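## Task

Carry the tote from the staging bench over to the work bench. The stand next to benchr has a post held by a spring pin with a pull knob: raise that post exactly 4 holes (15.2 cm) above its starting hole and re-lock it with the pin. Never let the post fall or come down quickly, even while held. Set the wooden block taken from the tote onto the plate at the post's top. The tote must finish upright on the work bench's top surface with nothing hanging past the edge. Any number of robots may help. At the end, release everything and pull the robots away; no robot may tip over or be left leaning.

## Robot and tools

ROBOTS. There are three robots. r1 is a Hello Robot Stretch 3: a two-wheel base that cannot move sideways, a lift on a mast, and one telescoping arm that sticks out to the robot's right; to push the gripper forward you drive the base. The base is 0.33 m long and 0.34 m wide and turns about a point 0.05 m behind its front edge. benchl (left, seen from in front) and benchr (right) are i2rt Big YAM six-joint arms bolted to the work bench, each with a two-finger gripper and a wrist camera, reaching about 1.0 m.

FRAMES. r1 base frame: origin on the floor between the drive wheels, x forward, y left, z up; hand_pose is reported there (the point where closed fingertips meet). The odometry frame is the base frame at the start. Each bench arm has a fixed frame at its foot: x forward (joint1 at 0), y left, z up along joint 1; its hand value is the midpoint between the fingertips, in that frame.

execute_actions. Arguments: actions, a list holding one action object or none (empty list = just report), and cameras, a list of names from benchl_cam_wrist, benchr_cam_wrist, r1_head_camera, r1_nav_camera, r1_wrist_camera, or all (omitted/null = all, [] = none). The action object has a key per robot: r1, benchl, benchr. All motions in it start together.
- r1.base: exactly one of translate_m (metres, a relative drive from where the base last reported itself, forward positive, -1 to 1) or rotate_rad (radians, relative turn on the spot, counter-clockwise positive, -3.2 to 3.2).
- r1.joints: absolute targets by name: lift_m 0 to 1.1 (arm height); arm_m 0 to 0.52 (extension); wrist_yaw_rad -1.345 to 4.42 (0 along the arm, positive toward the front, 3.0 folded over the base); wrist_pitch_rad -1.57 to 0.451 (negative tips fingers down); wrist_roll_rad -2.911 to 2.911; gripper_m -0.089 to 0.179 (larger = wider; actual tip gap is smaller, gap 0 below 0.007); head_pan_rad -3.953 to 1.73 (-1.57 looks along the arm); head_tilt_rad -1.53 to 0.419 (negative looks down).
- r1.contact_limits: {arm_m: effort percent 1 to 100}; the arm stops with contact_stop near that effort. Low values are gentle but may stop immediately.
- benchl/benchr.joints: absolute targets in radians: joint1_rad -2.879 to 2.879 (yaw about the foot, CCW positive); joint2_rad 0 to 3.141 (shoulder, 0 = upper arm back); joint3_rad 0 to 3.019 (elbow, 0 = folded); joint4_rad -1.692 to 1.57 (hand pitch, positive fingers up); joint5_rad -1.57 to 1.57 (hand sideways, positive to the arm's right); joint6_rad -2.094 to 2.094 (roll); gripper_m 0 to 0.093 (fingertip distance in metres).
Unknown keys or out-of-range numbers reject the whole call. An action runs at most 15 s. Anything omitted may keep pushing toward its old target.

wait: seconds 0 to 10; robots keep their commands and the same report comes back. zoom_image: camera name and region [x0, y0, x1, y1] in pixels of that camera's latest image, at most 504x504. finished_scene: scene number; ends it for good and reports success, so only call it with the goal met and robots released and clear.

RESULTS. base_status and joint_status tell how each motion ended: done, off_target (resting short, maybe still pushing), contact_stop, time_out, torque_fault (r1 wrist servo off for 10 s), not_followed (a bench arm's safety check withheld targets; it may retry them later). on_its_own lists uncommanded items; held at is the target held, not the position. For r1: lidar_m gives 12 distances (30 degree sectors, first ahead, counter-clockwise; 4th left, 7th behind, 10th right; - = nothing) in a plane 0.17 m up; wrist_depth_mm and head_depth_mm are 7x7 grids of depth in mm; base_odometry counts wheel turns (slip counts as motion); turned_by_wheels and turned_by_imu give turning since the last report; base_tilt gives lean in degrees (each off by a fixed few degrees); motor_effort shows percent with peak in brackets, noisy and biased. The pictures line gives the image order. After a stop is reported, later motion calls in the same reply are skipped.

TIPS AND HAZARDS. r1 drives fast (0.30 m/s) only when stowed: lift_m below 0.30, arm_m below 0.03, wrist_yaw_rad above 2.54. Fold or unfold the wrist only with lift_m between 0.32 and 0.95, wrist_pitch_rad -0.4, roll near 0; with yaw below -0.4 keep pitch at -0.5 or lower. Folded, the wrist sweeps a 0.28 m circle when turning. To grip with r1, command gripper_m below the object width; to release, go at least 0.02 above the touch value; neither reading confirms a grasp. A contact_stop leaves the arm or lift slack until recommanded, and a slack lift may sink under load. r1 can tip if the arm pushes on something rigid with the gripper above about 0.45 m, if it drives while holding or pushing something fixed, or if it snags furniture (especially in reverse); back off in small steps, free the gripper, and lower lift to about 0.2 if it stays tilted. Bench arms do not stop on contact and can push hard; their self/inter-arm check ignores fingers, housings and cameras and does not protect r1. Hard pressing between robots fails the run; base contact with another robot becomes a hard press after millimetres. Avoid drops, slips, slams and hard pushes. Never let the stand post fall or move down fast once the pin is out; hold it while pulling and reinserting the pin. Objects may be nudged briefly by outside forces.

Each tool is called after "Request:" by a JSON object that holds its "op" and its "data", one argument or row to a line.

## Session

Request:
{"op": "execute_actions", "data": {
  "actions": []
}}

Scene clock: 0.00 s.
r1.base_odometry: x=+0.000 y=+0.000 heading=+0.000 (m, m, rad; r1's odometry frame)
r1.turned_by_wheels: +0.000 (rad since the last result)
r1.turned_by_imu: +0.000 (rad since the last result)
r1.base_tilt: forward=+1.1 right=+1.8 (deg)
r1.lidar_m: 1.33 1.36 1.77 1.85 2.19 2.57 2.42 2.47 2.22 2.07 2.08 1.42
r1.head_depth_mm: 1288 1293 1310 1314 1327 1337 1346 / 1288 1289 1295 1303 1319 1326 1337 / 1274 1283 1298 1303 1314 1328 1330 / 1266 1275 1282 1297 1314 1318 1327 / 1265 1258 1284 1289 1300 1302 1321 / 1261 1266 1270 1281 1294 1301 1324 / 1245 1257 1271 1272 1286 1295 1300
r1.base_status: not commanded
r1.joint_positions: lift_m=+0.376 arm_m=+0.000 wrist_yaw_rad=+2.934 wrist_pitch_rad=-0.467 wrist_roll_rad=-0.010 gripper_m=+0.037 head_pan_rad=-0.015 head_tilt_rad=+0.010
r1.joint_status: not commanded
r1.motor_effort: left_wheel=+0 right_wheel=+0 lift_m=+25 arm_m=+0 wrist_yaw_rad=+0 wrist_pitch_rad=+4 wrist_roll_rad=+0 gripper_m=+0 head_pan_rad=-1 head_tilt_rad=+2 (%)
r1.hand_pose: x=+0.0236 y=+0.0682 z=+0.3781 quat_wxyz=(+0.234, +0.697, +0.093, +0.671) (m; r1's base frame)
r1.wrist_depth_mm: - - - - - - - / - - - - - - - / 976 - 947 - 984 - 1000 / 802 - 812 810 817 811 816 / 685 651 696 680 700 688 687 / 577 577 - 594 - 599 585 / 513 528 - 519 516 524 530
benchl.joint_positions: joint1_rad=-1.555 joint2_rad=+0.785 joint3_rad=+0.704 joint4_rad=-1.515 joint5_rad=-0.003 joint6_rad=-0.014 gripper_m=+0.095
benchl.joint_status: not commanded
benchl.hand: x=+0.0027 y=-0.1761 z=+0.1695 quat_wxyz=(+0.008, -0.697, -0.717, -0.010) (m; benchl's fixed frame)
benchr.joint_positions: joint1_rad=+1.584 joint2_rad=+0.812 joint3_rad=+0.708 joint4_rad=-1.496 joint5_rad=-0.017 joint6_rad=-0.010 gripper_m=+0.095
benchr.joint_status: not commanded
benchr.hand: x=-0.0049 y=+0.1833 z=+0.1669 quat_wxyz=(+0.016, +0.715, -0.699, +0.004) (m; benchr's fixed frame)
pictures: benchl_cam_wrist, benchr_cam_wrist, r1_head_camera (sideways: a quarter turn clockwise sets it upright), r1_nav_camera (sideways: a quarter turn counterclockwise sets it upright), r1_wrist_camera
Images, in order (width x height): benchl_cam_wrist 504x504, benchr_cam_wrist 504x504, r1_head_camera 896x504, r1_nav_camera 672x504, r1_wrist_camera 644x364.

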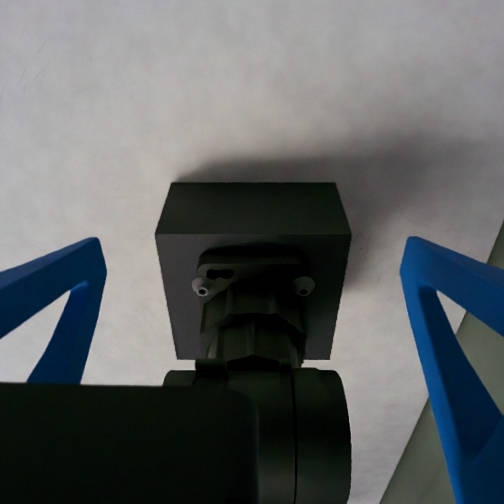

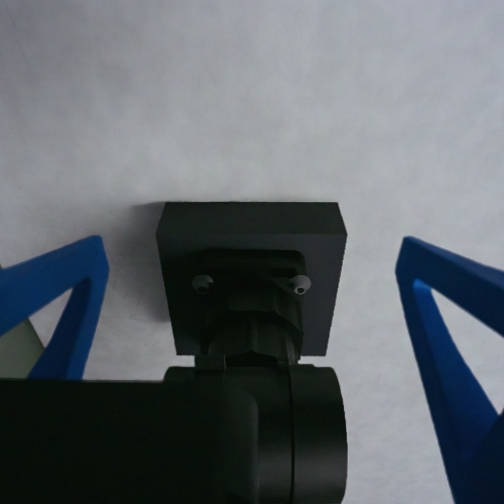

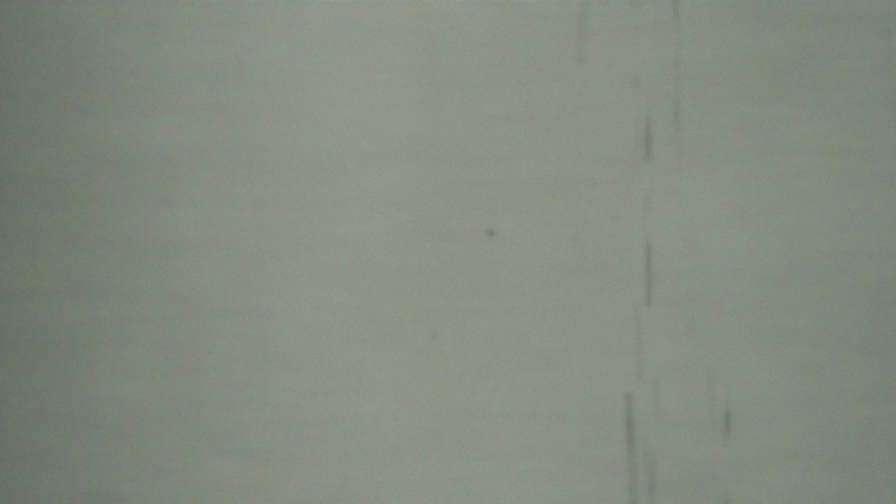

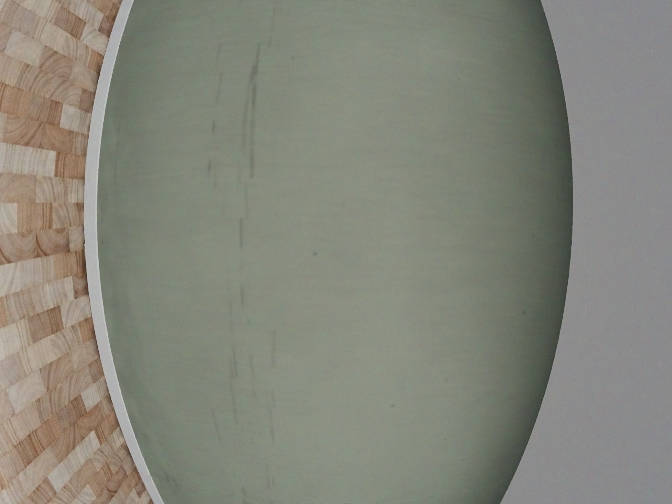

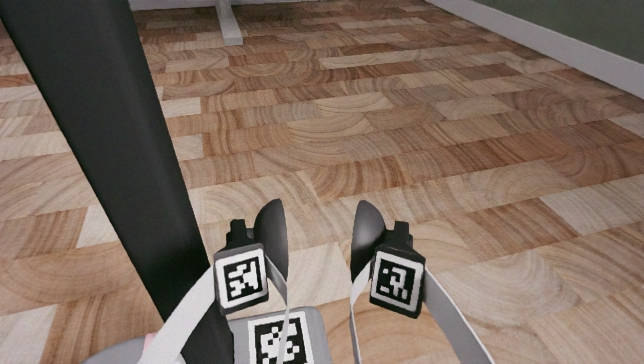

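Request:
{"op": "execute_actions", "data": {
  "actions": [
    {"r1":{"joints":{"head_pan_rad":1.6,"head_tilt_rad":-0.4}}}
  ],
  "cameras": ["r1_head_camera","r1_nav_camera"]
}}

Request:
{"op": "execute_actions", "data": {
  "actions": [
    {"r1":{"joints":{"head_pan_rad":-1.8,"head_tilt_rad":-0.4}}}
  ],
  "cameras": ["r1_head_camera","r1_nav_camera"]
}}

Request:
{"op": "execute_actions", "data": {
  "actions": [
    {"r1":{"joints":{"head_pan_rad":-3.2,"head_tilt_rad":-0.4}}}
  ],
  "cameras": ["r1_head_camera","r1_nav_camera"]
}}

Scene clock: 9.10 s.
r1.base_odometry: x=+0.000 y=+0.000 heading=+0.000 (m, m, rad; r1's odometry frame)
r1.turned_by_wheels: +0.000 (rad since the last result)
r1.turned_by_imu: +0.001 (rad since the last result)
r1.base_tilt: forward=+1.1 right=+2.0 (deg)
r1.lidar_m: 1.34 1.36 1.76 1.85 2.19 2.58 2.42 2.47 2.21 2.08 2.07 1.42
r1.head_depth_mm: 1993 2101 2261 2506 2166 1691 1374 / 1952 2115 2310 2492 2187 1692 1396 / 1961 2107 2229 2495 2185 1696 1397 / 1959 2092 2208 2464 2111 1694 1400 / 1952 2100 2186 2477 2179 1687 1394 / 1951 2103 2217 2509 2168 1700 1392 / 1944 2103 2201 2466 2182 1734 -
r1.base_status: not commanded
r1.joint_positions: lift_m=+0.376 arm_m=+0.000 wrist_yaw_rad=+2.934 wrist_pitch_rad=-0.467 wrist_roll_rad=-0.010 gripper_m=+0.037 head_pan_rad=+1.593 head_tilt_rad=-0.395
r1.joint_status: all done
r1.motor_effort: left_wheel=+0(0) right_wheel=+0(0) lift_m=+25(25) arm_m=+1(0) wrist_yaw_rad=+0(0) wrist_pitch_rad=+4(4) wrist_roll_rad=+0(0) gripper_m=+0(1) head_pan_rad=+3(30) head_tilt_rad=-2(26) (%)
r1.hand_pose: x=+0.0236 y=+0.0682 z=+0.3781 quat_wxyz=(+0.234, +0.697, +0.093, +0.671) (m; r1's base frame)
r1.wrist_depth_mm: - - - - - - - / - - - - - - - / 992 - 992 983 974 - - / 801 - 803 815 819 810 820 / 676 648 696 667 685 691 698 / 585 581 - 588 - 591 605 / 514 526 - 518 515 526 523
benchl.joint_positions: joint1_rad=-1.555 joint2_rad=+0.785 joint3_rad=+0.704 joint4_rad=-1.515 joint5_rad=-0.003 joint6_rad=-0.014 gripper_m=+0.095
benchl.joint_status: not commanded
benchl.hand: x=+0.0027 y=-0.1761 z=+0.1695 quat_wxyz=(+0.008, -0.697, -0.717, -0.010) (m; benchl's fixed frame)
benchr.joint_positions: joint1_rad=+1.584 joint2_rad=+0.812 joint3_rad=+0.708 joint4_rad=-1.496 joint5_rad=-0.017 joint6_rad=-0.010 gripper_m=+0.095
benchr.joint_status: not commanded
benchr.hand: x=-0.0049 y=+0.1833 z=+0.1669 quat_wxyz=(+0.016, +0.715, -0.699, +0.004) (m; benchr's fixed frame)
pictures: r1_head_camera (sideways: a quarter turn clockwise sets it upright), r1_nav_camera (sideways: a quarter turn counterclockwise sets it upright)
camera_calibration (this result's frames):
r1_head_camera: T_world_to_cam=[[0.025141, -0.415156, -0.909403, 1.20409], [-0.998049, -0.0624258, 0.000906595, 0.0108933], [-0.0571466, 0.907606, -0.415915, 0.498969], [0, 0, 0, 1]] pos_world=[0.00911442, 0.0476977, 1.30252]
r1_nav_camera: T_world_to_cam=[[-0.0208931, 0.379169, 0.925092, -1.1622], [0.999749, 0.000441899, 0.0223981, 0.0179552], [0.00808386, 0.925327, -0.379083, 0.453163], [0, 0, 0, 1]] pos_world=[-0.045896, 0.0213385, 1.24653]
Images, in order (width x height): r1_head_camera 896x504, r1_nav_camera 672x504.

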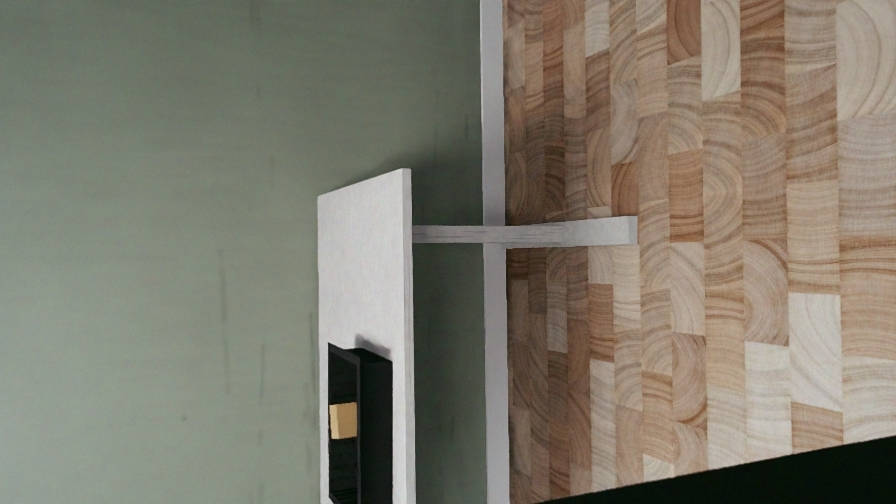

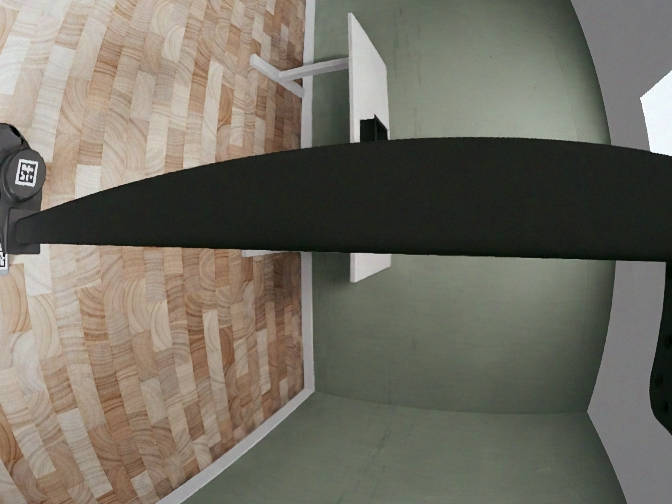

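Scene clock: 11.17 s.
r1.base_odometry: x=+0.000 y=+0.000 heading=+0.000 (m, m, rad; r1's odometry frame)
r1.turned_by_wheels: +0.000 (rad since the last result)
r1.turned_by_imu: +0.000 (rad since the last result)
r1.base_tilt: forward=+1.1 right=+1.8 (deg)
r1.lidar_m: 1.34 1.36 1.76 1.85 2.19 2.58 2.42 2.47 2.21 2.08 2.07 1.42
r1.head_depth_mm: 2383 2542 2781 2850 2179 1702 1396 / 2338 2515 2645 2838 2168 1685 1398 / 2255 2422 2492 2739 2180 1693 1391 / 2216 2351 2219 2751 2190 1699 1390 / 2145 2303 2233 2663 2187 1702 1396 / 2089 2217 2257 2611 2167 1704 1400 / 2060 2182 2079 2561 2161 1713 1397
r1.base_status: not commanded
r1.joint_positions: lift_m=+0.376 arm_m=+0.000 wrist_yaw_rad=+2.934 wrist_pitch_rad=-0.467 wrist_roll_rad=-0.010 gripper_m=+0.037 head_pan_rad=-1.793 head_tilt_rad=-0.395
r1.joint_status: all done
r1.motor_effort: left_wheel=+0(0) right_wheel=+0(0) lift_m=+25(25) arm_m=+0(0) wrist_yaw_rad=+0(0) wrist_pitch_rad=+4(4) wrist_roll_rad=+0(0) gripper_m=+0(1) head_pan_rad=-3(30) head_tilt_rad=-2(2) (%)
r1.hand_pose: x=+0.0236 y=+0.0682 z=+0.3781 quat_wxyz=(+0.234, +0.697, +0.093, +0.671) (m; r1's base frame)
r1.wrist_depth_mm: - - - - - - - / - - - - - - - / 980 - 948 974 - - - / 795 - 789 797 811 813 824 / 679 658 710 678 702 682 682 / 578 583 - 590 - 592 595 / 524 536 - 524 521 513 521
benchl.joint_positions: joint1_rad=-1.555 joint2_rad=+0.785 joint3_rad=+0.704 joint4_rad=-1.515 joint5_rad=-0.003 joint6_rad=-0.014 gripper_m=+0.095
benchl.joint_status: not commanded
benchl.hand: x=+0.0027 y=-0.1761 z=+0.1695 quat_wxyz=(+0.008, -0.697, -0.717, -0.010) (m; benchl's fixed frame)
benchr.joint_positions: joint1_rad=+1.584 joint2_rad=+0.812 joint3_rad=+0.708 joint4_rad=-1.496 joint5_rad=-0.017 joint6_rad=-0.010 gripper_m=+0.095
benchr.joint_status: not commanded
benchr.hand: x=-0.0049 y=+0.1833 z=+0.1669 quat_wxyz=(+0.016, +0.715, -0.699, +0.004) (m; benchr's fixed frame)
pictures: r1_head_camera (sideways: a quarter turn clockwise sets it upright), r1_nav_camera (sideways: a quarter turn counterclockwise sets it upright)
camera_calibration (this result's frames):
r1_head_camera: T_world_to_cam=[[0.0759383, 0.409236, -0.909263, 1.2036], [0.98358, -0.18047, 0.00092019, -0.00121233], [-0.163718, -0.894403, -0.416221, 0.500016], [0, 0, 0, 1]] pos_world=[-0.00834506, -0.0455578, 1.3025]
r1_nav_camera: T_world_to_cam=[[-0.0713701, -0.373293, 0.924964, -1.16173], [-0.970261, 0.241022, 0.0224053, 0.0299629], [-0.2313, -0.895858, -0.379393, 0.455027], [0, 0, 0, 1]] pos_world=[0.0514072, -0.0332466, 1.24652]
Images, in order (width x height): r1_head_camera 896x504, r1_nav_camera 672x504.

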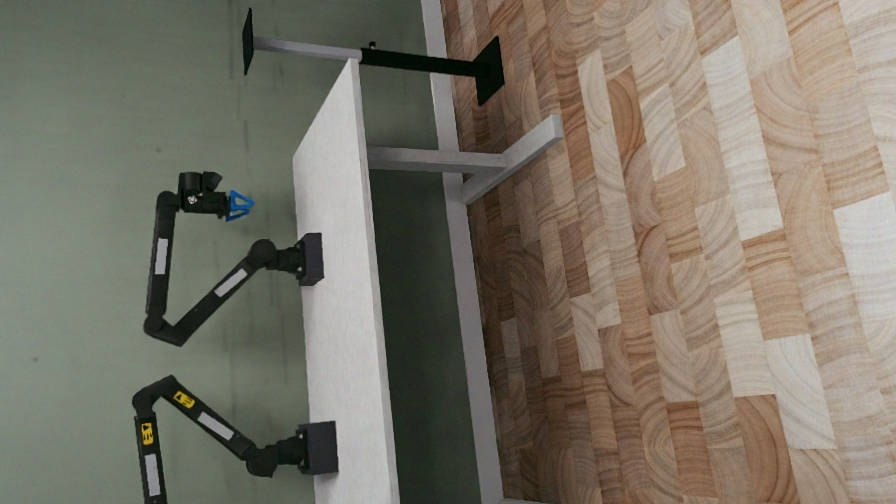

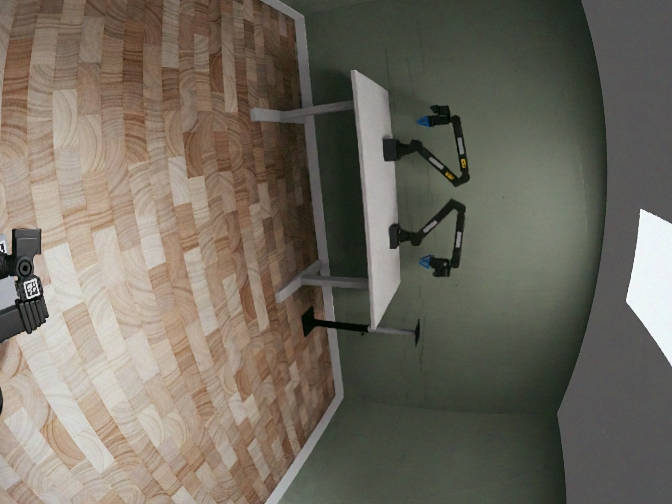

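Scene clock: 12.40 s.
r1.base_odometry: x=+0.000 y=+0.000 heading=+0.000 (m, m, rad; r1's odometry frame)
r1.turned_by_wheels: +0.000 (rad since the last result)
r1.turned_by_imu: +0.000 (rad since the last result)
r1.base_tilt: forward=+1.0 right=+1.9 (deg)
r1.lidar_m: 1.34 1.36 1.76 1.85 2.19 2.57 2.42 2.47 2.21 2.08 2.07 1.42
r1.head_depth_mm: 2138 2296 2523 2734 2191 1695 1391 / 2136 2275 2518 2676 2181 1693 1395 / 2134 2280 2470 2665 2188 1706 1402 / 2112 2272 2419 2634 2170 1703 1395 / 2088 2242 2407 2601 2190 1705 1401 / 2076 2226 2368 2659 2194 1713 1392 / 2050 2209 2379 2597 2205 1724 1401
r1.base_status: not commanded
r1.joint_positions: lift_m=+0.376 arm_m=+0.000 wrist_yaw_rad=+2.934 wrist_pitch_rad=-0.467 wrist_roll_rad=-0.010 gripper_m=+0.037 head_pan_rad=-3.193 head_tilt_rad=-0.395
r1.joint_status: all done
r1.motor_effort: left_wheel=+0(0) right_wheel=+0(0) lift_m=+25(26) arm_m=+0(0) wrist_yaw_rad=+0(0) wrist_pitch_rad=+4(4) wrist_roll_rad=+0(0) gripper_m=+1(0) head_pan_rad=-3(30) head_tilt_rad=-2(2) (%)
r1.hand_pose: x=+0.0236 y=+0.0682 z=+0.3781 quat_wxyz=(+0.234, +0.697, +0.093, +0.671) (m; r1's base frame)
r1.wrist_depth_mm: - - - - - - - / - - - - - - - / 967 - 978 999 - 990 989 / 789 - 792 803 814 815 809 / 661 658 706 673 695 694 683 / 587 583 - 575 - 590 593 / 509 525 - 519 510 525 525
benchl.joint_positions: joint1_rad=-1.555 joint2_rad=+0.785 joint3_rad=+0.704 joint4_rad=-1.515 joint5_rad=-0.003 joint6_rad=-0.014 gripper_m=+0.095
benchl.joint_status: not commanded
benchl.hand: x=+0.0027 y=-0.1761 z=+0.1695 quat_wxyz=(+0.008, -0.697, -0.717, -0.010) (m; benchl's fixed frame)
benchr.joint_positions: joint1_rad=+1.584 joint2_rad=+0.812 joint3_rad=+0.708 joint4_rad=-1.496 joint5_rad=-0.017 joint6_rad=-0.010 gripper_m=+0.095
benchr.joint_status: not commanded
benchr.hand: x=-0.0049 y=+0.1833 z=+0.1669 quat_wxyz=(+0.016, +0.715, -0.699, +0.004) (m; benchr's fixed frame)
pictures: r1_head_camera (sideways: a quarter turn clockwise sets it upright), r1_nav_camera (sideways: a quarter turn counterclockwise sets it upright)
camera_calibration (this result's frames):
r1_head_camera: T_world_to_cam=[[0.416215, -0.005282, -0.909251, 1.20151], [-0.010677, -0.999943, 0.000921398, 0.00485109], [-0.909203, 0.00932453, -0.416248, 0.504599], [0, 0, 0, 1]] pos_world=[-0.04125, 0.00649201, 1.3025]
r1_nav_camera: T_world_to_cam=[[-0.380019, 0.00688901, 0.924953, -1.15983], [0.0726109, 0.997109, 0.022406, 0.0236005], [-0.922124, 0.0756763, -0.379421, 0.459277], [0, 0, 0, 1]] pos_world=[-0.018961, -0.0502986, 1.24652]
Images, in order (width x height): r1_head_camera 896x504, r1_nav_camera 672x504.

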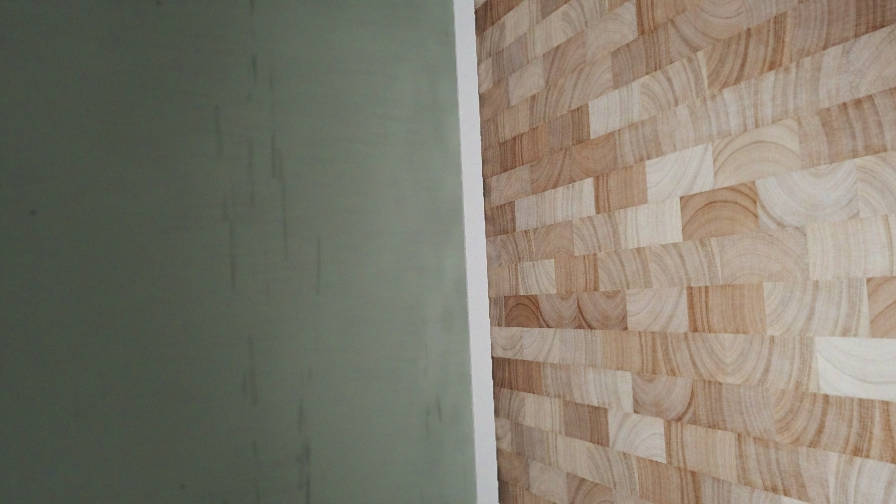

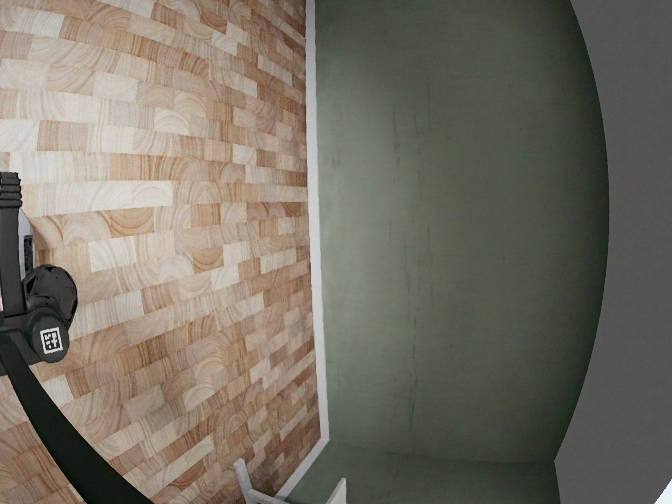

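Request:
{"op": "execute_actions", "data": {
  "actions": [
    {"r1":{"base":{"rotate_rad":2.03},"joints":{"lift_m":0.27,"head_pan_rad":-0.5,"head_tilt_rad":-0.6}}}
  ],
  "cameras": []
}}

Request:
{"op": "execute_actions", "data": {
  "actions": [
    {"r1":{"base":{"translate_m":1.0}}}
  ],
  "cameras": []
}}

Request:
{"op": "execute_actions", "data": {
  "actions": [
    {"r1":{"base":{"rotate_rad":1.11},"joints":{"head_pan_rad":-1.57,"head_tilt_rad":-0.6}}}
  ],
  "cameras": ["r1_head_camera","r1_nav_camera"]
}}

Scene clock: 42.83 s.
r1.base_odometry: x=+0.000 y=+0.000 heading=+2.030 (m, m, rad; r1's odometry frame)
r1.turned_by_wheels: +2.030 (rad since the last result)
r1.turned_by_imu: +2.046 (rad since the last result)
r1.base_tilt: forward=+1.1 right=+1.9 (deg)
r1.lidar_m: 2.17 2.67 2.42 2.44 2.47 2.22 2.07 1.48 1.34 1.35 1.65 1.85
r1.head_depth_mm: 2025 2283 2478 2153 1711 1441 1238 / 2007 2235 2509 2162 1719 1437 1232 / 1998 2206 2527 2176 1730 1430 1238 / 1990 2063 2446 2091 1729 1444 1231 / 1960 1915 2420 2178 1732 1447 1234 / 1944 1940 2407 2184 1732 1438 1250 / 1934 1726 2389 2170 1732 1445 1241
r1.base_status: done
r1.joint_positions: lift_m=+0.271 arm_m=+0.000 wrist_yaw_rad=+2.934 wrist_pitch_rad=-0.467 wrist_roll_rad=-0.010 gripper_m=+0.037 head_pan_rad=-0.507 head_tilt_rad=-0.593
r1.joint_status: all done
r1.motor_effort: left_wheel=-4(9) right_wheel=+3(11) lift_m=+11(17) arm_m=+0(0) wrist_yaw_rad=+0(1) wrist_pitch_rad=+4(4) wrist_roll_rad=+0(0) gripper_m=+0(0) head_pan_rad=+2(30) head_tilt_rad=-3(20) (%)
r1.hand_pose: x=+0.0236 y=+0.0682 z=+0.2725 quat_wxyz=(+0.234, +0.697, +0.093, +0.671) (m; r1's base frame)
r1.wrist_depth_mm: - - - - - - - / 970 - - - - - - / 757 - 784 788 775 780 792 / 637 - 627 630 650 641 657 / 533 514 554 545 548 539 540 / 467 - - 459 - 462 472 / - - - 417 412 413 410
benchl.joint_positions: joint1_rad=-1.555 joint2_rad=+0.785 joint3_rad=+0.704 joint4_rad=-1.515 joint5_rad=-0.003 joint6_rad=-0.014 gripper_m=+0.095
benchl.joint_status: not commanded
benchl.hand: x=+0.0027 y=-0.1761 z=+0.1695 quat_wxyz=(+0.008, -0.697, -0.717, -0.010) (m; benchl's fixed frame)
benchr.joint_positions: joint1_rad=+1.584 joint2_rad=+0.812 joint3_rad=+0.708 joint4_rad=-1.496 joint5_rad=-0.017 joint6_rad=-0.010 gripper_m=+0.095
benchr.joint_status: not commanded
benchr.hand: x=-0.0049 y=+0.1833 z=+0.1669 quat_wxyz=(+0.016, +0.715, -0.699, +0.004) (m; benchr's fixed frame)
pictures: none
No camera images: the call's "cameras" was empty. Leave "cameras" out to get every camera's image.

Scene clock: 47.83 s.
r1.base_odometry: x=-0.443 y=+0.897 heading=+2.030 (m, m, rad; r1's odometry frame)
r1.turned_by_wheels: +0.000 (rad since the last result)
r1.turned_by_imu: +0.003 (rad since the last result)
r1.base_tilt: forward=+1.0 right=+1.9 (deg)
r1.lidar_m: 1.36 1.21 2.07 2.09 2.56 3.01 2.90 1.86 1.69 1.70 1.01 1.00
r1.head_depth_mm: 1185 1331 1260 947 1567 1426 1238 / 1171 1308 1260 949 1392 1427 1228 / 1166 1293 1266 920 834 1436 1237 / 1147 1277 1274 934 830 1437 1238 / 1143 1268 1276 814 820 1442 1235 / 1145 1252 1283 953 808 1444 1246 / 1122 1237 1289 930 802 1447 1240
r1.base_status: done
r1.joint_positions: lift_m=+0.271 arm_m=+0.000 wrist_yaw_rad=+2.934 wrist_pitch_rad=-0.467 wrist_roll_rad=-0.010 gripper_m=+0.037 head_pan_rad=-0.507 head_tilt_rad=-0.593
r1.joint_status: not commanded
r1.motor_effort: left_wheel=-3(7) right_wheel=+3(10) lift_m=+12(12) arm_m=+0(0) wrist_yaw_rad=-1(0) wrist_pitch_rad=+4(4) wrist_roll_rad=+0(0) gripper_m=-1(0) head_pan_rad=+2(2) head_tilt_rad=-3(3) (%)
r1.hand_pose: x=+0.0236 y=+0.0682 z=+0.2725 quat_wxyz=(+0.234, +0.697, +0.093, +0.671) (m; r1's base frame)
r1.wrist_depth_mm: - - - - - - - / 942 - 989 999 970 - - / 765 - 785 781 794 798 807 / 621 - 641 621 646 638 641 / 525 509 550 546 543 536 544 / 471 - - 464 - 463 468 / - - - 408 409 413 416
benchl.joint_positions: joint1_rad=-1.555 joint2_rad=+0.785 joint3_rad=+0.704 joint4_rad=-1.515 joint5_rad=-0.003 joint6_rad=-0.014 gripper_m=+0.095
benchl.joint_status: not commanded
benchl.hand: x=+0.0027 y=-0.1761 z=+0.1695 quat_wxyz=(+0.008, -0.697, -0.717, -0.010) (m; benchl's fixed frame)
benchr.joint_positions: joint1_rad=+1.584 joint2_rad=+0.812 joint3_rad=+0.708 joint4_rad=-1.496 joint5_rad=-0.017 joint6_rad=-0.010 gripper_m=+0.095
benchr.joint_status: not commanded
benchr.hand: x=-0.0049 y=+0.1833 z=+0.1669 quat_wxyz=(+0.016, +0.715, -0.699, +0.004) (m; benchr's fixed frame)
pictures: none
No camera images: the call's "cameras" was empty. Leave "cameras" out to get every camera's image.

Scene clock: 49.73 s.
r1.base_odometry: x=-0.443 y=+0.897 heading=+3.140 (m, m, rad; r1's odometry frame)
r1.turned_by_wheels: +1.110 (rad since the last result)
r1.turned_by_imu: +1.119 (rad since the last result)
r1.base_tilt: forward=+1.1 right=+1.9 (deg)
r1.lidar_m: 2.07 2.10 2.68 3.02 2.70 1.81 1.69 1.72 1.01 1.35 1.26 1.21
r1.head_depth_mm: 1174 1305 1272 948 1333 1398 1219 / 1169 1305 1268 949 833 1432 1237 / 1169 1286 1273 891 835 1444 1234 / 1155 1283 1284 820 835 1436 1240 / 1155 1268 1284 814 830 1442 1241 / 1145 1266 1285 956 829 1434 1237 / 1139 1265 1294 910 818 1442 1245
r1.base_status: done
r1.joint_positions: lift_m=+0.271 arm_m=+0.000 wrist_yaw_rad=+2.934 wrist_pitch_rad=-0.467 wrist_roll_rad=-0.010 gripper_m=+0.037 head_pan_rad=-1.563 head_tilt_rad=-0.593
r1.joint_status: all done
r1.motor_effort: left_wheel=-3(9) right_wheel=+3(10) lift_m=+12(12) arm_m=+0(0) wrist_yaw_rad=+0(1) wrist_pitch_rad=+4(4) wrist_roll_rad=+0(0) gripper_m=+0(0) head_pan_rad=-3(31) head_tilt_rad=-3(3) (%)
r1.hand_pose: x=+0.0236 y=+0.0682 z=+0.2725 quat_wxyz=(+0.234, +0.697, +0.093, +0.671) (m; r1's base frame)
r1.wrist_depth_mm: - - - - - - - / 949 - - - 998 - - / 753 - 773 773 782 795 795 / 615 - 636 637 637 652 634 / 521 512 553 550 540 541 539 / 474 - - 472 - 465 468 / - - - 414 410 416 413
benchl.joint_positions: joint1_rad=-1.555 joint2_rad=+0.785 joint3_rad=+0.704 joint4_rad=-1.515 joint5_rad=-0.003 joint6_rad=-0.014 gripper_m=+0.095
benchl.joint_status: not commanded
benchl.hand: x=+0.0027 y=-0.1761 z=+0.1695 quat_wxyz=(+0.008, -0.697, -0.717, -0.010) (m; benchl's fixed frame)
benchr.joint_positions: joint1_rad=+1.584 joint2_rad=+0.812 joint3_rad=+0.708 joint4_rad=-1.496 joint5_rad=-0.017 joint6_rad=-0.010 gripper_m=+0.095
benchr.joint_status: not commanded
benchr.hand: x=-0.0049 y=+0.1833 z=+0.1669 quat_wxyz=(+0.016, +0.715, -0.699, +0.004) (m; benchr's fixed frame)
pictures: r1_head_camera (sideways: a quarter turn clockwise sets it upright), r1_nav_camera (sideways: a quarter turn counterclockwise sets it upright)
camera_calibration (this result's frames):
r1_head_camera: T_world_to_cam=[[-0.0206094, 0.586712, -0.809533, 1.07413], [0.99884, 0.0473345, 0.00887703, -0.0116631], [0.0435271, -0.808411, -0.587007, 0.720966], [0, 0, 0, 1]] pos_world=[0.00240502, -0.0468134, 1.29286]
r1_nav_camera: T_world_to_cam=[[0.0169004, -0.554472, 0.832031, -1.04105], [-0.999617, 0.00885101, 0.0262028, 0.0252043], [-0.0218931, -0.832155, -0.554111, 0.681091], [0, 0, 0, 1]] pos_world=[0.0577, -0.010682, 1.24292]
Images, in order (width x height): r1_head_camera 896x504, r1_nav_camera 672x504.

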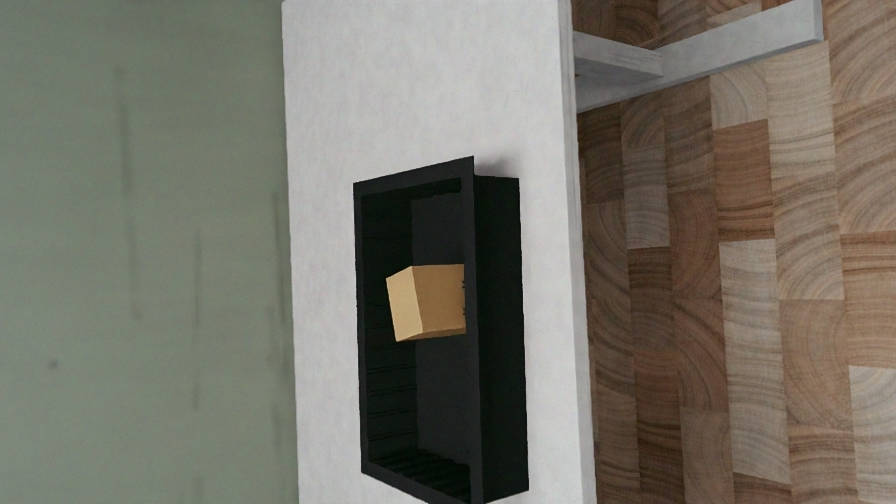

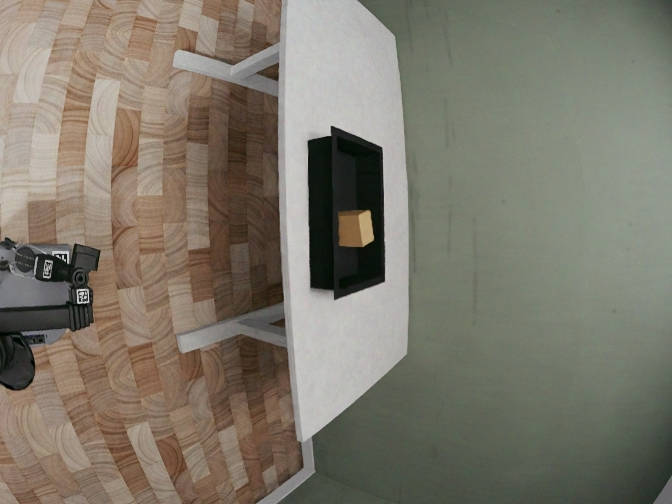

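Request:
{"op": "execute_actions", "data": {
  "actions": [
    {"r1":{"base":{"translate_m":0.15},"joints":{"lift_m":0.9}}}
  ],
  "cameras": []
}}

Request:
{"op": "execute_actions", "data": {
  "actions": [
    {"r1":{"joints":{"wrist_yaw_rad":0,"lift_m":0.94,"gripper_m":0.12}}}
  ],
  "cameras": []
}}

Request:
{"op": "execute_actions", "data": {
  "actions": [
    {"r1":{"joints":{"wrist_pitch_rad":-1.5,"wrist_roll_rad":1.57,"lift_m":1.09,"arm_m":0.3,"head_tilt_rad":-0.7}}}
  ],
  "cameras": ["r1_head_camera","r1_wrist_camera"]
}}

Scene clock: 74.83 s.
r1.base_odometry: x=-0.593 y=+0.897 heading=+3.139 (m, m, rad; r1's odometry frame)
r1.turned_by_wheels: +0.000 (rad since the last result)
r1.turned_by_imu: +0.002 (rad since the last result)
r1.base_tilt: forward=+1.1 right=+1.9 (deg)
r1.lidar_m: 1.92 1.95 2.47 3.03 2.93 1.97 1.84 1.87 1.06 1.34 1.11 1.72
r1.head_depth_mm: 1161 1285 1261 888 829 - - / 1160 1276 1264 914 825 1508 - / 1147 1272 1280 811 821 1507 - / 1138 1262 1280 951 817 1513 - / 1141 1256 1290 954 814 1481 - / 1133 1256 1288 912 814 1434 1241 / 1127 1241 1291 966 816 1446 1243
r1.base_status: done
r1.joint_positions: lift_m=+0.899 arm_m=+0.000 wrist_yaw_rad=+2.934 wrist_pitch_rad=-0.467 wrist_roll_rad=-0.010 gripper_m=+0.037 head_pan_rad=-1.563 head_tilt_rad=-0.593
r1.joint_status: all done
r1.motor_effort: left_wheel=-3(11) right_wheel=+3(11) lift_m=+38(35) arm_m=+0(1) wrist_yaw_rad=+0(0) wrist_pitch_rad=+4(4) wrist_roll_rad=+0(0) gripper_m=-1(1) head_pan_rad=-2(2) head_tilt_rad=-3(3) (%)
r1.hand_pose: x=+0.0236 y=+0.0682 z=+0.9012 quat_wxyz=(+0.234, +0.697, +0.093, +0.671) (m; r1's base frame)
r1.wrist_depth_mm: - - - - - - - / - - - - - - - / - - - - - - - / - - - - - - - / - - - - - - - / - - - - - - - / - - - - - - -
benchl.joint_positions: joint1_rad=-1.555 joint2_rad=+0.785 joint3_rad=+0.704 joint4_rad=-1.515 joint5_rad=-0.003 joint6_rad=-0.014 gripper_m=+0.095
benchl.joint_status: not commanded
benchl.hand: x=+0.0027 y=-0.1761 z=+0.1695 quat_wxyz=(+0.008, -0.697, -0.717, -0.010) (m; benchl's fixed frame)
benchr.joint_positions: joint1_rad=+1.584 joint2_rad=+0.812 joint3_rad=+0.708 joint4_rad=-1.496 joint5_rad=-0.017 joint6_rad=-0.010 gripper_m=+0.095
benchr.joint_status: not commanded
benchr.hand: x=-0.0049 y=+0.1833 z=+0.1669 quat_wxyz=(+0.016, +0.715, -0.699, +0.004) (m; benchr's fixed frame)
pictures: none
No camera images: the call's "cameras" was empty. Leave "cameras" out to get every camera's image.

Scene clock: 77.30 s.
r1.base_odometry: x=-0.593 y=+0.897 heading=+3.139 (m, m, rad; r1's odometry frame)
r1.turned_by_wheels: +0.000 (rad since the last result)
r1.turned_by_imu: +0.000 (rad since the last result)
r1.base_tilt: forward=+1.0 right=+1.9 (deg)
r1.lidar_m: 1.92 1.95 2.48 3.01 2.94 1.97 1.84 1.86 1.06 1.34 1.11 1.72
r1.head_depth_mm: 1162 1285 1265 883 808 - - / 1157 1282 1268 919 824 - - / 1154 1267 1276 808 - - - / 1143 1268 1276 954 820 1434 1230 / 1138 1250 1278 958 815 1440 1243 / 1133 1249 1289 908 816 1457 1242 / 1128 1238 1288 961 814 1459 1246
r1.base_status: not commanded
r1.joint_positions: lift_m=+0.939 arm_m=+0.000 wrist_yaw_rad=+0.002 wrist_pitch_rad=-0.467 wrist_roll_rad=-0.010 gripper_m=+0.120 head_pan_rad=-1.563 head_tilt_rad=-0.593
r1.joint_status: all done
r1.motor_effort: left_wheel=-3(3) right_wheel=+3(3) lift_m=+38(38) arm_m=+0(0) wrist_yaw_rad=-2(0) wrist_pitch_rad=+4(4) wrist_roll_rad=+0(0) gripper_m=+0(80) head_pan_rad=-3(3) head_tilt_rad=-3(3) (%)
r1.hand_pose: x=-0.0210 y=-0.3631 z=+0.9412 quat_wxyz=(+0.692, +0.165, -0.684, -0.162) (m; r1's base frame)
r1.wrist_depth_mm: 986 - - - - - - / 837 855 685 688 890 895 - / 661 632 650 523 583 698 690 / 540 547 505 509 533 567 568 / 463 476 475 496 502 519 - / - - - - - - - / - - - - - - -
benchl.joint_positions: joint1_rad=-1.555 joint2_rad=+0.785 joint3_rad=+0.704 joint4_rad=-1.515 joint5_rad=-0.003 joint6_rad=-0.014 gripper_m=+0.095
benchl.joint_status: not commanded
benchl.hand: x=+0.0027 y=-0.1761 z=+0.1695 quat_wxyz=(+0.008, -0.697, -0.717, -0.010) (m; benchl's fixed frame)
benchr.joint_positions: joint1_rad=+1.584 joint2_rad=+0.812 joint3_rad=+0.708 joint4_rad=-1.496 joint5_rad=-0.017 joint6_rad=-0.010 gripper_m=+0.095
benchr.joint_status: not commanded
benchr.hand: x=-0.0049 y=+0.1833 z=+0.1669 quat_wxyz=(+0.016, +0.715, -0.699, +0.004) (m; benchr's fixed frame)
pictures: none
No camera images: the call's "cameras" was empty. Leave "cameras" out to get every camera's image.

Scene clock: 80.73 s.
r1.base_odometry: x=-0.593 y=+0.897 heading=+3.139 (m, m, rad; r1's odometry frame)
r1.turned_by_wheels: +0.000 (rad since the last result)
r1.turned_by_imu: +0.001 (rad since the last result)
r1.base_tilt: forward=+1.0 right=+1.9 (deg)
r1.lidar_m: 1.92 1.95 2.48 3.02 2.93 1.98 1.84 1.87 1.06 1.34 1.11 1.72
r1.head_depth_mm: 1211 1276 1051 810 1538 1344 1176 / 1201 1279 962 804 1585 1342 1175 / - - 955 790 1590 1351 1179 / 1163 1287 981 799 1548 1362 1180 / 1155 1279 985 798 1553 1355 1188 / 1151 1276 1064 821 1564 1359 1194 / 1145 1265 1072 849 1558 1367 1194
r1.base_status: not commanded
r1.joint_positions: lift_m=+1.089 arm_m=+0.300 wrist_yaw_rad=+0.000 wrist_pitch_rad=-1.493 wrist_roll_rad=+1.564 gripper_m=+0.120 head_pan_rad=-1.563 head_tilt_rad=-0.691
r1.joint_status: all done
r1.motor_effort: left_wheel=-3(3) right_wheel=+3(3) lift_m=+38(39) arm_m=+3(3) wrist_yaw_rad=-1(2) wrist_pitch_rad=-2(3) wrist_roll_rad=+2(3) gripper_m=+0(0) head_pan_rad=-2(3) head_tilt_rad=-4(15) (%)
r1.hand_pose: x=-0.0215 y=-0.4403 z=+0.9707 quat_wxyz=(+0.003, +0.002, -0.734, -0.679) (m; r1's base frame)
r1.wrist_depth_mm: 399 387 - - - - - / 412 382 - - - - - / 331 394 431 - - - - / 338 394 437 - - - - / 460 455 450 - - - - / 477 - 464 - - - - / 432 388 477 - - - -
benchl.joint_positions: joint1_rad=-1.555 joint2_rad=+0.785 joint3_rad=+0.704 joint4_rad=-1.515 joint5_rad=-0.003 joint6_rad=-0.014 gripper_m=+0.095
benchl.joint_status: not commanded
benchl.hand: x=+0.0027 y=-0.1761 z=+0.1695 quat_wxyz=(+0.008, -0.697, -0.717, -0.010) (m; benchl's fixed frame)
benchr.joint_positions: joint1_rad=+1.584 joint2_rad=+0.812 joint3_rad=+0.708 joint4_rad=-1.496 joint5_rad=-0.017 joint6_rad=-0.010 gripper_m=+0.095
benchr.joint_status: not commanded
benchr.hand: x=-0.0049 y=+0.1833 z=+0.1669 quat_wxyz=(+0.016, +0.715, -0.699, +0.004) (m; benchr's fixed frame)
pictures: r1_head_camera (sideways: a quarter turn clockwise sets it upright), r1_wrist_camera
camera_calibration (this result's frames):
r1_head_camera: T_world_to_cam=[[-0.0211267, 0.663146, -0.748192, 0.994171], [0.998854, 0.0461538, 0.0127029, -0.0166426], [0.0429558, -0.747066, -0.663361, 0.820295], [0, 0, 0, 1]] pos_world=[0.00239072, -0.0456978, 1.28819]
r1_wrist_camera: T_world_to_cam=[[-0.0111021, 0.9971, -0.075294, 0.51848], [0.976809, 0.0269162, 0.212413, -0.143438], [0.213824, -0.0711896, -0.974275, 1.08433], [0, 0, 0, 1]] pos_world=[-0.0859874, -0.435922, 1.12594]
Images, in order (width x height): r1_head_camera 896x504, r1_wrist_camera 644x364.

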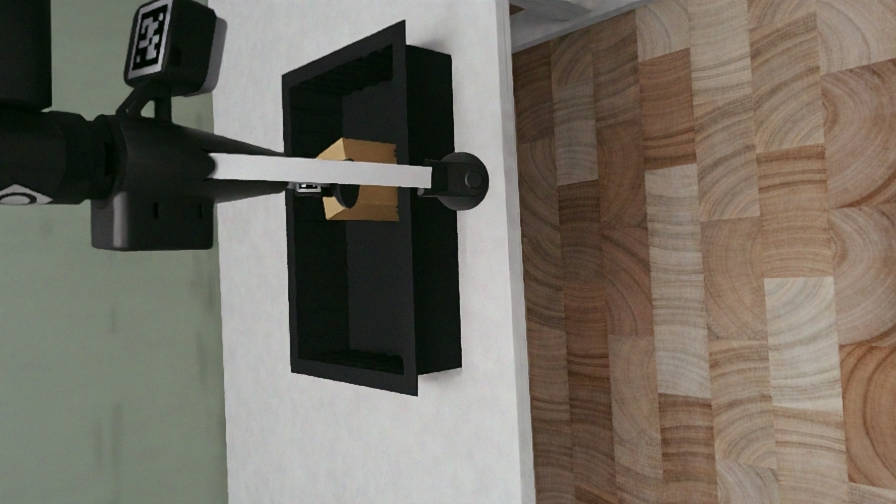

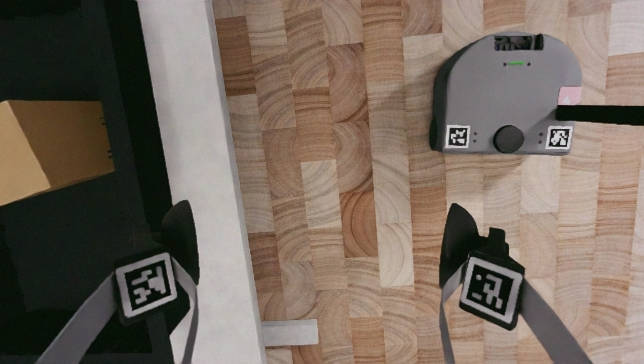

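Request:
{"op": "execute_actions", "data": {
  "actions": [
    {"r1":{"joints":{"wrist_pitch_rad":-1.4,"arm_m":0.515,"lift_m":1.0,"gripper_m":0.09}}}
  ],
  "cameras": ["r1_head_camera","r1_wrist_camera"]
}}

Scene clock: 91.53 s.
r1.base_odometry: x=-0.593 y=+0.897 heading=+3.139 (m, m, rad; r1's odometry frame)
r1.turned_by_wheels: +0.000 (rad since the last result)
r1.turned_by_imu: +0.001 (rad since the last result)
r1.base_tilt: forward=+1.0 right=+2.0 (deg)
r1.lidar_m: 1.92 1.95 2.48 3.00 2.93 1.97 1.84 1.86 1.06 1.34 1.11 1.72
r1.head_depth_mm: 1217 1282 1047 814 1536 1353 1179 / 1226 1273 960 806 1581 1353 1184 / - 1296 890 802 1584 1351 1182 / 1165 1287 979 798 1547 1360 1187 / 1161 1276 990 799 1544 1366 1186 / 1153 1274 1065 821 1551 1352 1188 / 1156 1275 1071 847 1552 1371 1196
r1.base_status: not commanded
r1.joint_positions: lift_m=+1.001 arm_m=+0.515 wrist_yaw_rad=+0.000 wrist_pitch_rad=-1.401 wrist_roll_rad=+1.565 gripper_m=+0.090 head_pan_rad=-1.563 head_tilt_rad=-0.691
r1.joint_status: all done
r1.motor_effort: left_wheel=-3(3) right_wheel=+3(3) lift_m=+12(37) arm_m=+3(4) wrist_yaw_rad=+0(1) wrist_pitch_rad=+0(0) wrist_roll_rad=+2(2) gripper_m=+0(78) head_pan_rad=-3(2) head_tilt_rad=-4(4) (%)
r1.hand_pose: x=-0.0215 y=-0.6789 z=+0.8827 quat_wxyz=(+0.003, +0.002, -0.764, -0.645) (m; r1's base frame)
r1.wrist_depth_mm: 264 320 308 294 280 904 885 / 262 329 320 303 288 935 912 / 273 335 202 307 298 929 - / 283 345 209 269 305 - 952 / 391 328 214 331 237 - 982 / 413 309 363 347 246 - - / 428 354 377 361 340 - -
benchl.joint_positions: joint1_rad=-1.555 joint2_rad=+0.785 joint3_rad=+0.704 joint4_rad=-1.515 joint5_rad=-0.003 joint6_rad=-0.014 gripper_m=+0.095
benchl.joint_status: not commanded
benchl.hand: x=+0.0027 y=-0.1761 z=+0.1695 quat_wxyz=(+0.008, -0.697, -0.717, -0.010) (m; benchl's fixed frame)
benchr.joint_positions: joint1_rad=+1.584 joint2_rad=+0.812 joint3_rad=+0.708 joint4_rad=-1.496 joint5_rad=-0.017 joint6_rad=-0.010 gripper_m=+0.095
benchr.joint_status: not commanded
benchr.hand: x=-0.0049 y=+0.1833 z=+0.1669 quat_wxyz=(+0.016, +0.715, -0.699, +0.004) (m; benchr's fixed frame)
pictures: r1_head_camera (sideways: a quarter turn clockwise sets it upright), r1_wrist_camera
camera_calibration (this result's frames):
r1_head_camera: T_world_to_cam=[[-0.0211266, 0.663157, -0.748182, 0.994158], [0.998854, 0.0461533, 0.0127035, -0.0166434], [0.0429554, -0.747056, -0.663372, 0.820309], [0, 0, 0, 1]] pos_world=[0.0023907, -0.0456976, 1.28819]
r1_wrist_camera: T_world_to_cam=[[-0.010595, 0.985969, -0.166591, 0.822864], [0.976812, 0.0458329, 0.209138, -0.102582], [0.213839, -0.160512, -0.963592, 0.91148], [0, 0, 0, 1]] pos_world=[-0.0859884, -0.660313, 1.03683]
Images, in order (width x height): r1_head_camera 896x504, r1_wrist_camera 644x364.

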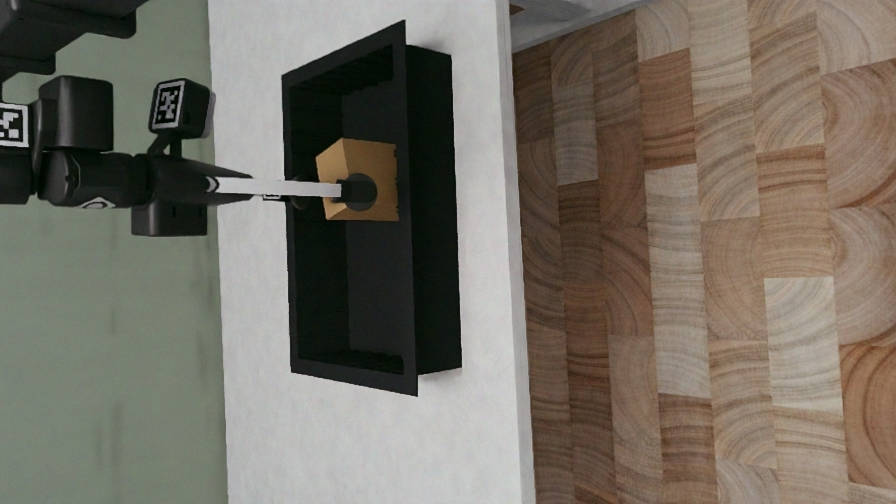

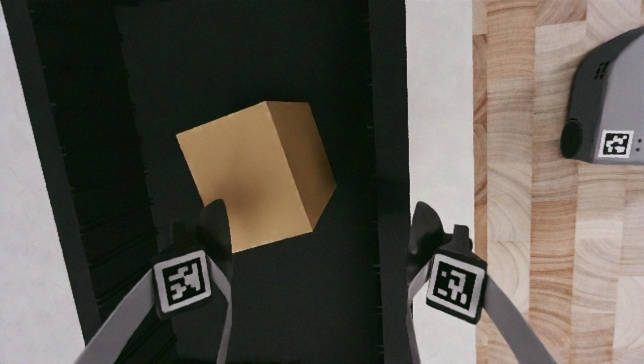

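Request:
{"op": "execute_actions", "data": {
  "actions": [
    {"r1":{"base":{"translate_m":0.045},"joints":{"arm_m":0.488,"lift_m":0.95,"gripper_m":0.08}}}
  ],
  "cameras": ["r1_head_camera","r1_wrist_camera"]
}}

Scene clock: 99.93 s.
r1.base_odometry: x=-0.638 y=+0.897 heading=+3.139 (m, m, rad; r1's odometry frame)
r1.turned_by_wheels: +0.000 (rad since the last result)
r1.turned_by_imu: +0.001 (rad since the last result)
r1.base_tilt: forward=+1.2 right=+1.8 (deg)
r1.lidar_m: 1.88 1.91 2.42 3.00 3.00 2.02 1.89 1.91 1.08 1.33 1.08 1.72
r1.head_depth_mm: - 1289 957 807 1576 1353 1180 / - 1329 957 803 1569 1350 1183 / 1124 - 945 802 1577 1352 1182 / 1162 1288 986 796 1545 1352 1192 / 1150 1279 982 801 1551 1359 1181 / 1150 1268 1064 848 1550 1363 1190 / 1148 1263 1071 847 1559 1357 1194
r1.base_status: done
r1.joint_positions: lift_m=+0.962 arm_m=+0.488 wrist_yaw_rad=+0.000 wrist_pitch_rad=-1.388 wrist_roll_rad=+1.568 gripper_m=+0.080 head_pan_rad=-1.563 head_tilt_rad=-0.692
r1.joint_status: lift_m contact_stop (moved -0.039 of -0.051); the others done
r1.on_its_own: lift_m is slack since a contact_stop, until your next command for it (your +0.950 is given up)
r1.motor_effort: left_wheel=+1(8) right_wheel=-3(8) lift_m=+25(28) arm_m=+0(4) wrist_yaw_rad=-1(2) wrist_pitch_rad=-4(6) wrist_roll_rad=+1(2) gripper_m=-2(46) head_pan_rad=-3(3) head_tilt_rad=-4(3) (%)
r1.hand_pose: x=-0.0215 y=-0.6556 z=+0.8441 quat_wxyz=(+0.002, +0.001, -0.768, -0.640) (m; r1's base frame)
r1.wrist_depth_mm: 283 287 272 258 252 889 841 / 283 157 174 266 259 869 897 / 282 163 163 260 266 946 - / 278 179 170 285 274 964 921 / 279 333 311 297 279 974 963 / 277 329 321 307 295 - 967 / 275 344 329 317 301 - -
benchl.joint_positions: joint1_rad=-1.555 joint2_rad=+0.785 joint3_rad=+0.704 joint4_rad=-1.515 joint5_rad=-0.003 joint6_rad=-0.014 gripper_m=+0.095
benchl.joint_status: not commanded
benchl.hand: x=+0.0027 y=-0.1761 z=+0.1695 quat_wxyz=(+0.008, -0.697, -0.717, -0.010) (m; benchl's fixed frame)
benchr.joint_positions: joint1_rad=+1.584 joint2_rad=+0.812 joint3_rad=+0.708 joint4_rad=-1.496 joint5_rad=-0.017 joint6_rad=-0.010 gripper_m=+0.095
benchr.joint_status: not commanded
benchr.hand: x=-0.0049 y=+0.1833 z=+0.1669 quat_wxyz=(+0.016, +0.715, -0.699, +0.004) (m; benchr's fixed frame)
pictures: r1_head_camera (sideways: a quarter turn clockwise sets it upright), r1_wrist_camera
camera_calibration (this result's frames):
r1_head_camera: T_world_to_cam=[[-0.0211273, 0.663292, -0.748062, 0.994001], [0.998854, 0.0461505, 0.0127104, -0.0166524], [0.0429542, -0.746936, -0.663507, 0.820485], [0, 0, 0, 1]] pos_world=[0.00239066, -0.0456951, 1.28818]
r1_wrist_camera: T_world_to_cam=[[-0.00781721, 0.98371, -0.179592, 0.803004], [0.976835, 0.0459203, 0.209009, -0.0954207], [0.213851, -0.173797, -0.961282, 0.867408], [0, 0, 0, 1]] pos_world=[-0.0860084, -0.634788, 0.99798]
Images, in order (width x height): r1_head_camera 896x504, r1_wrist_camera 644x364.

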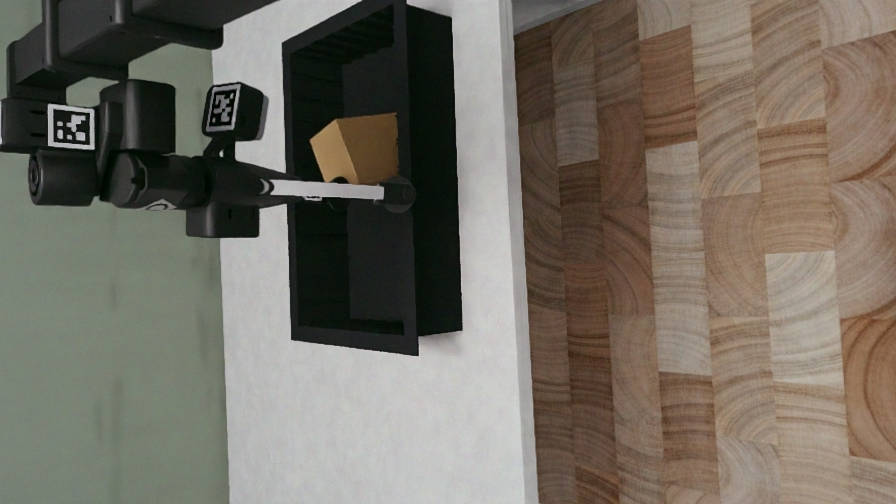

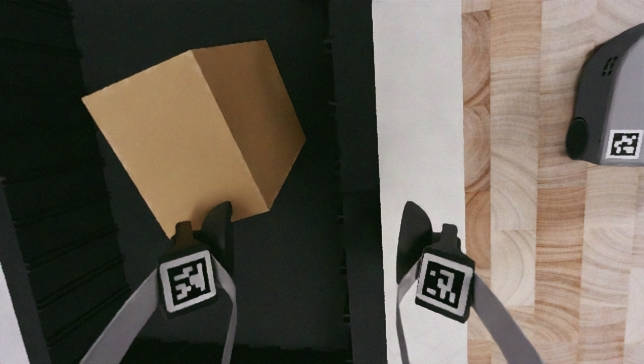

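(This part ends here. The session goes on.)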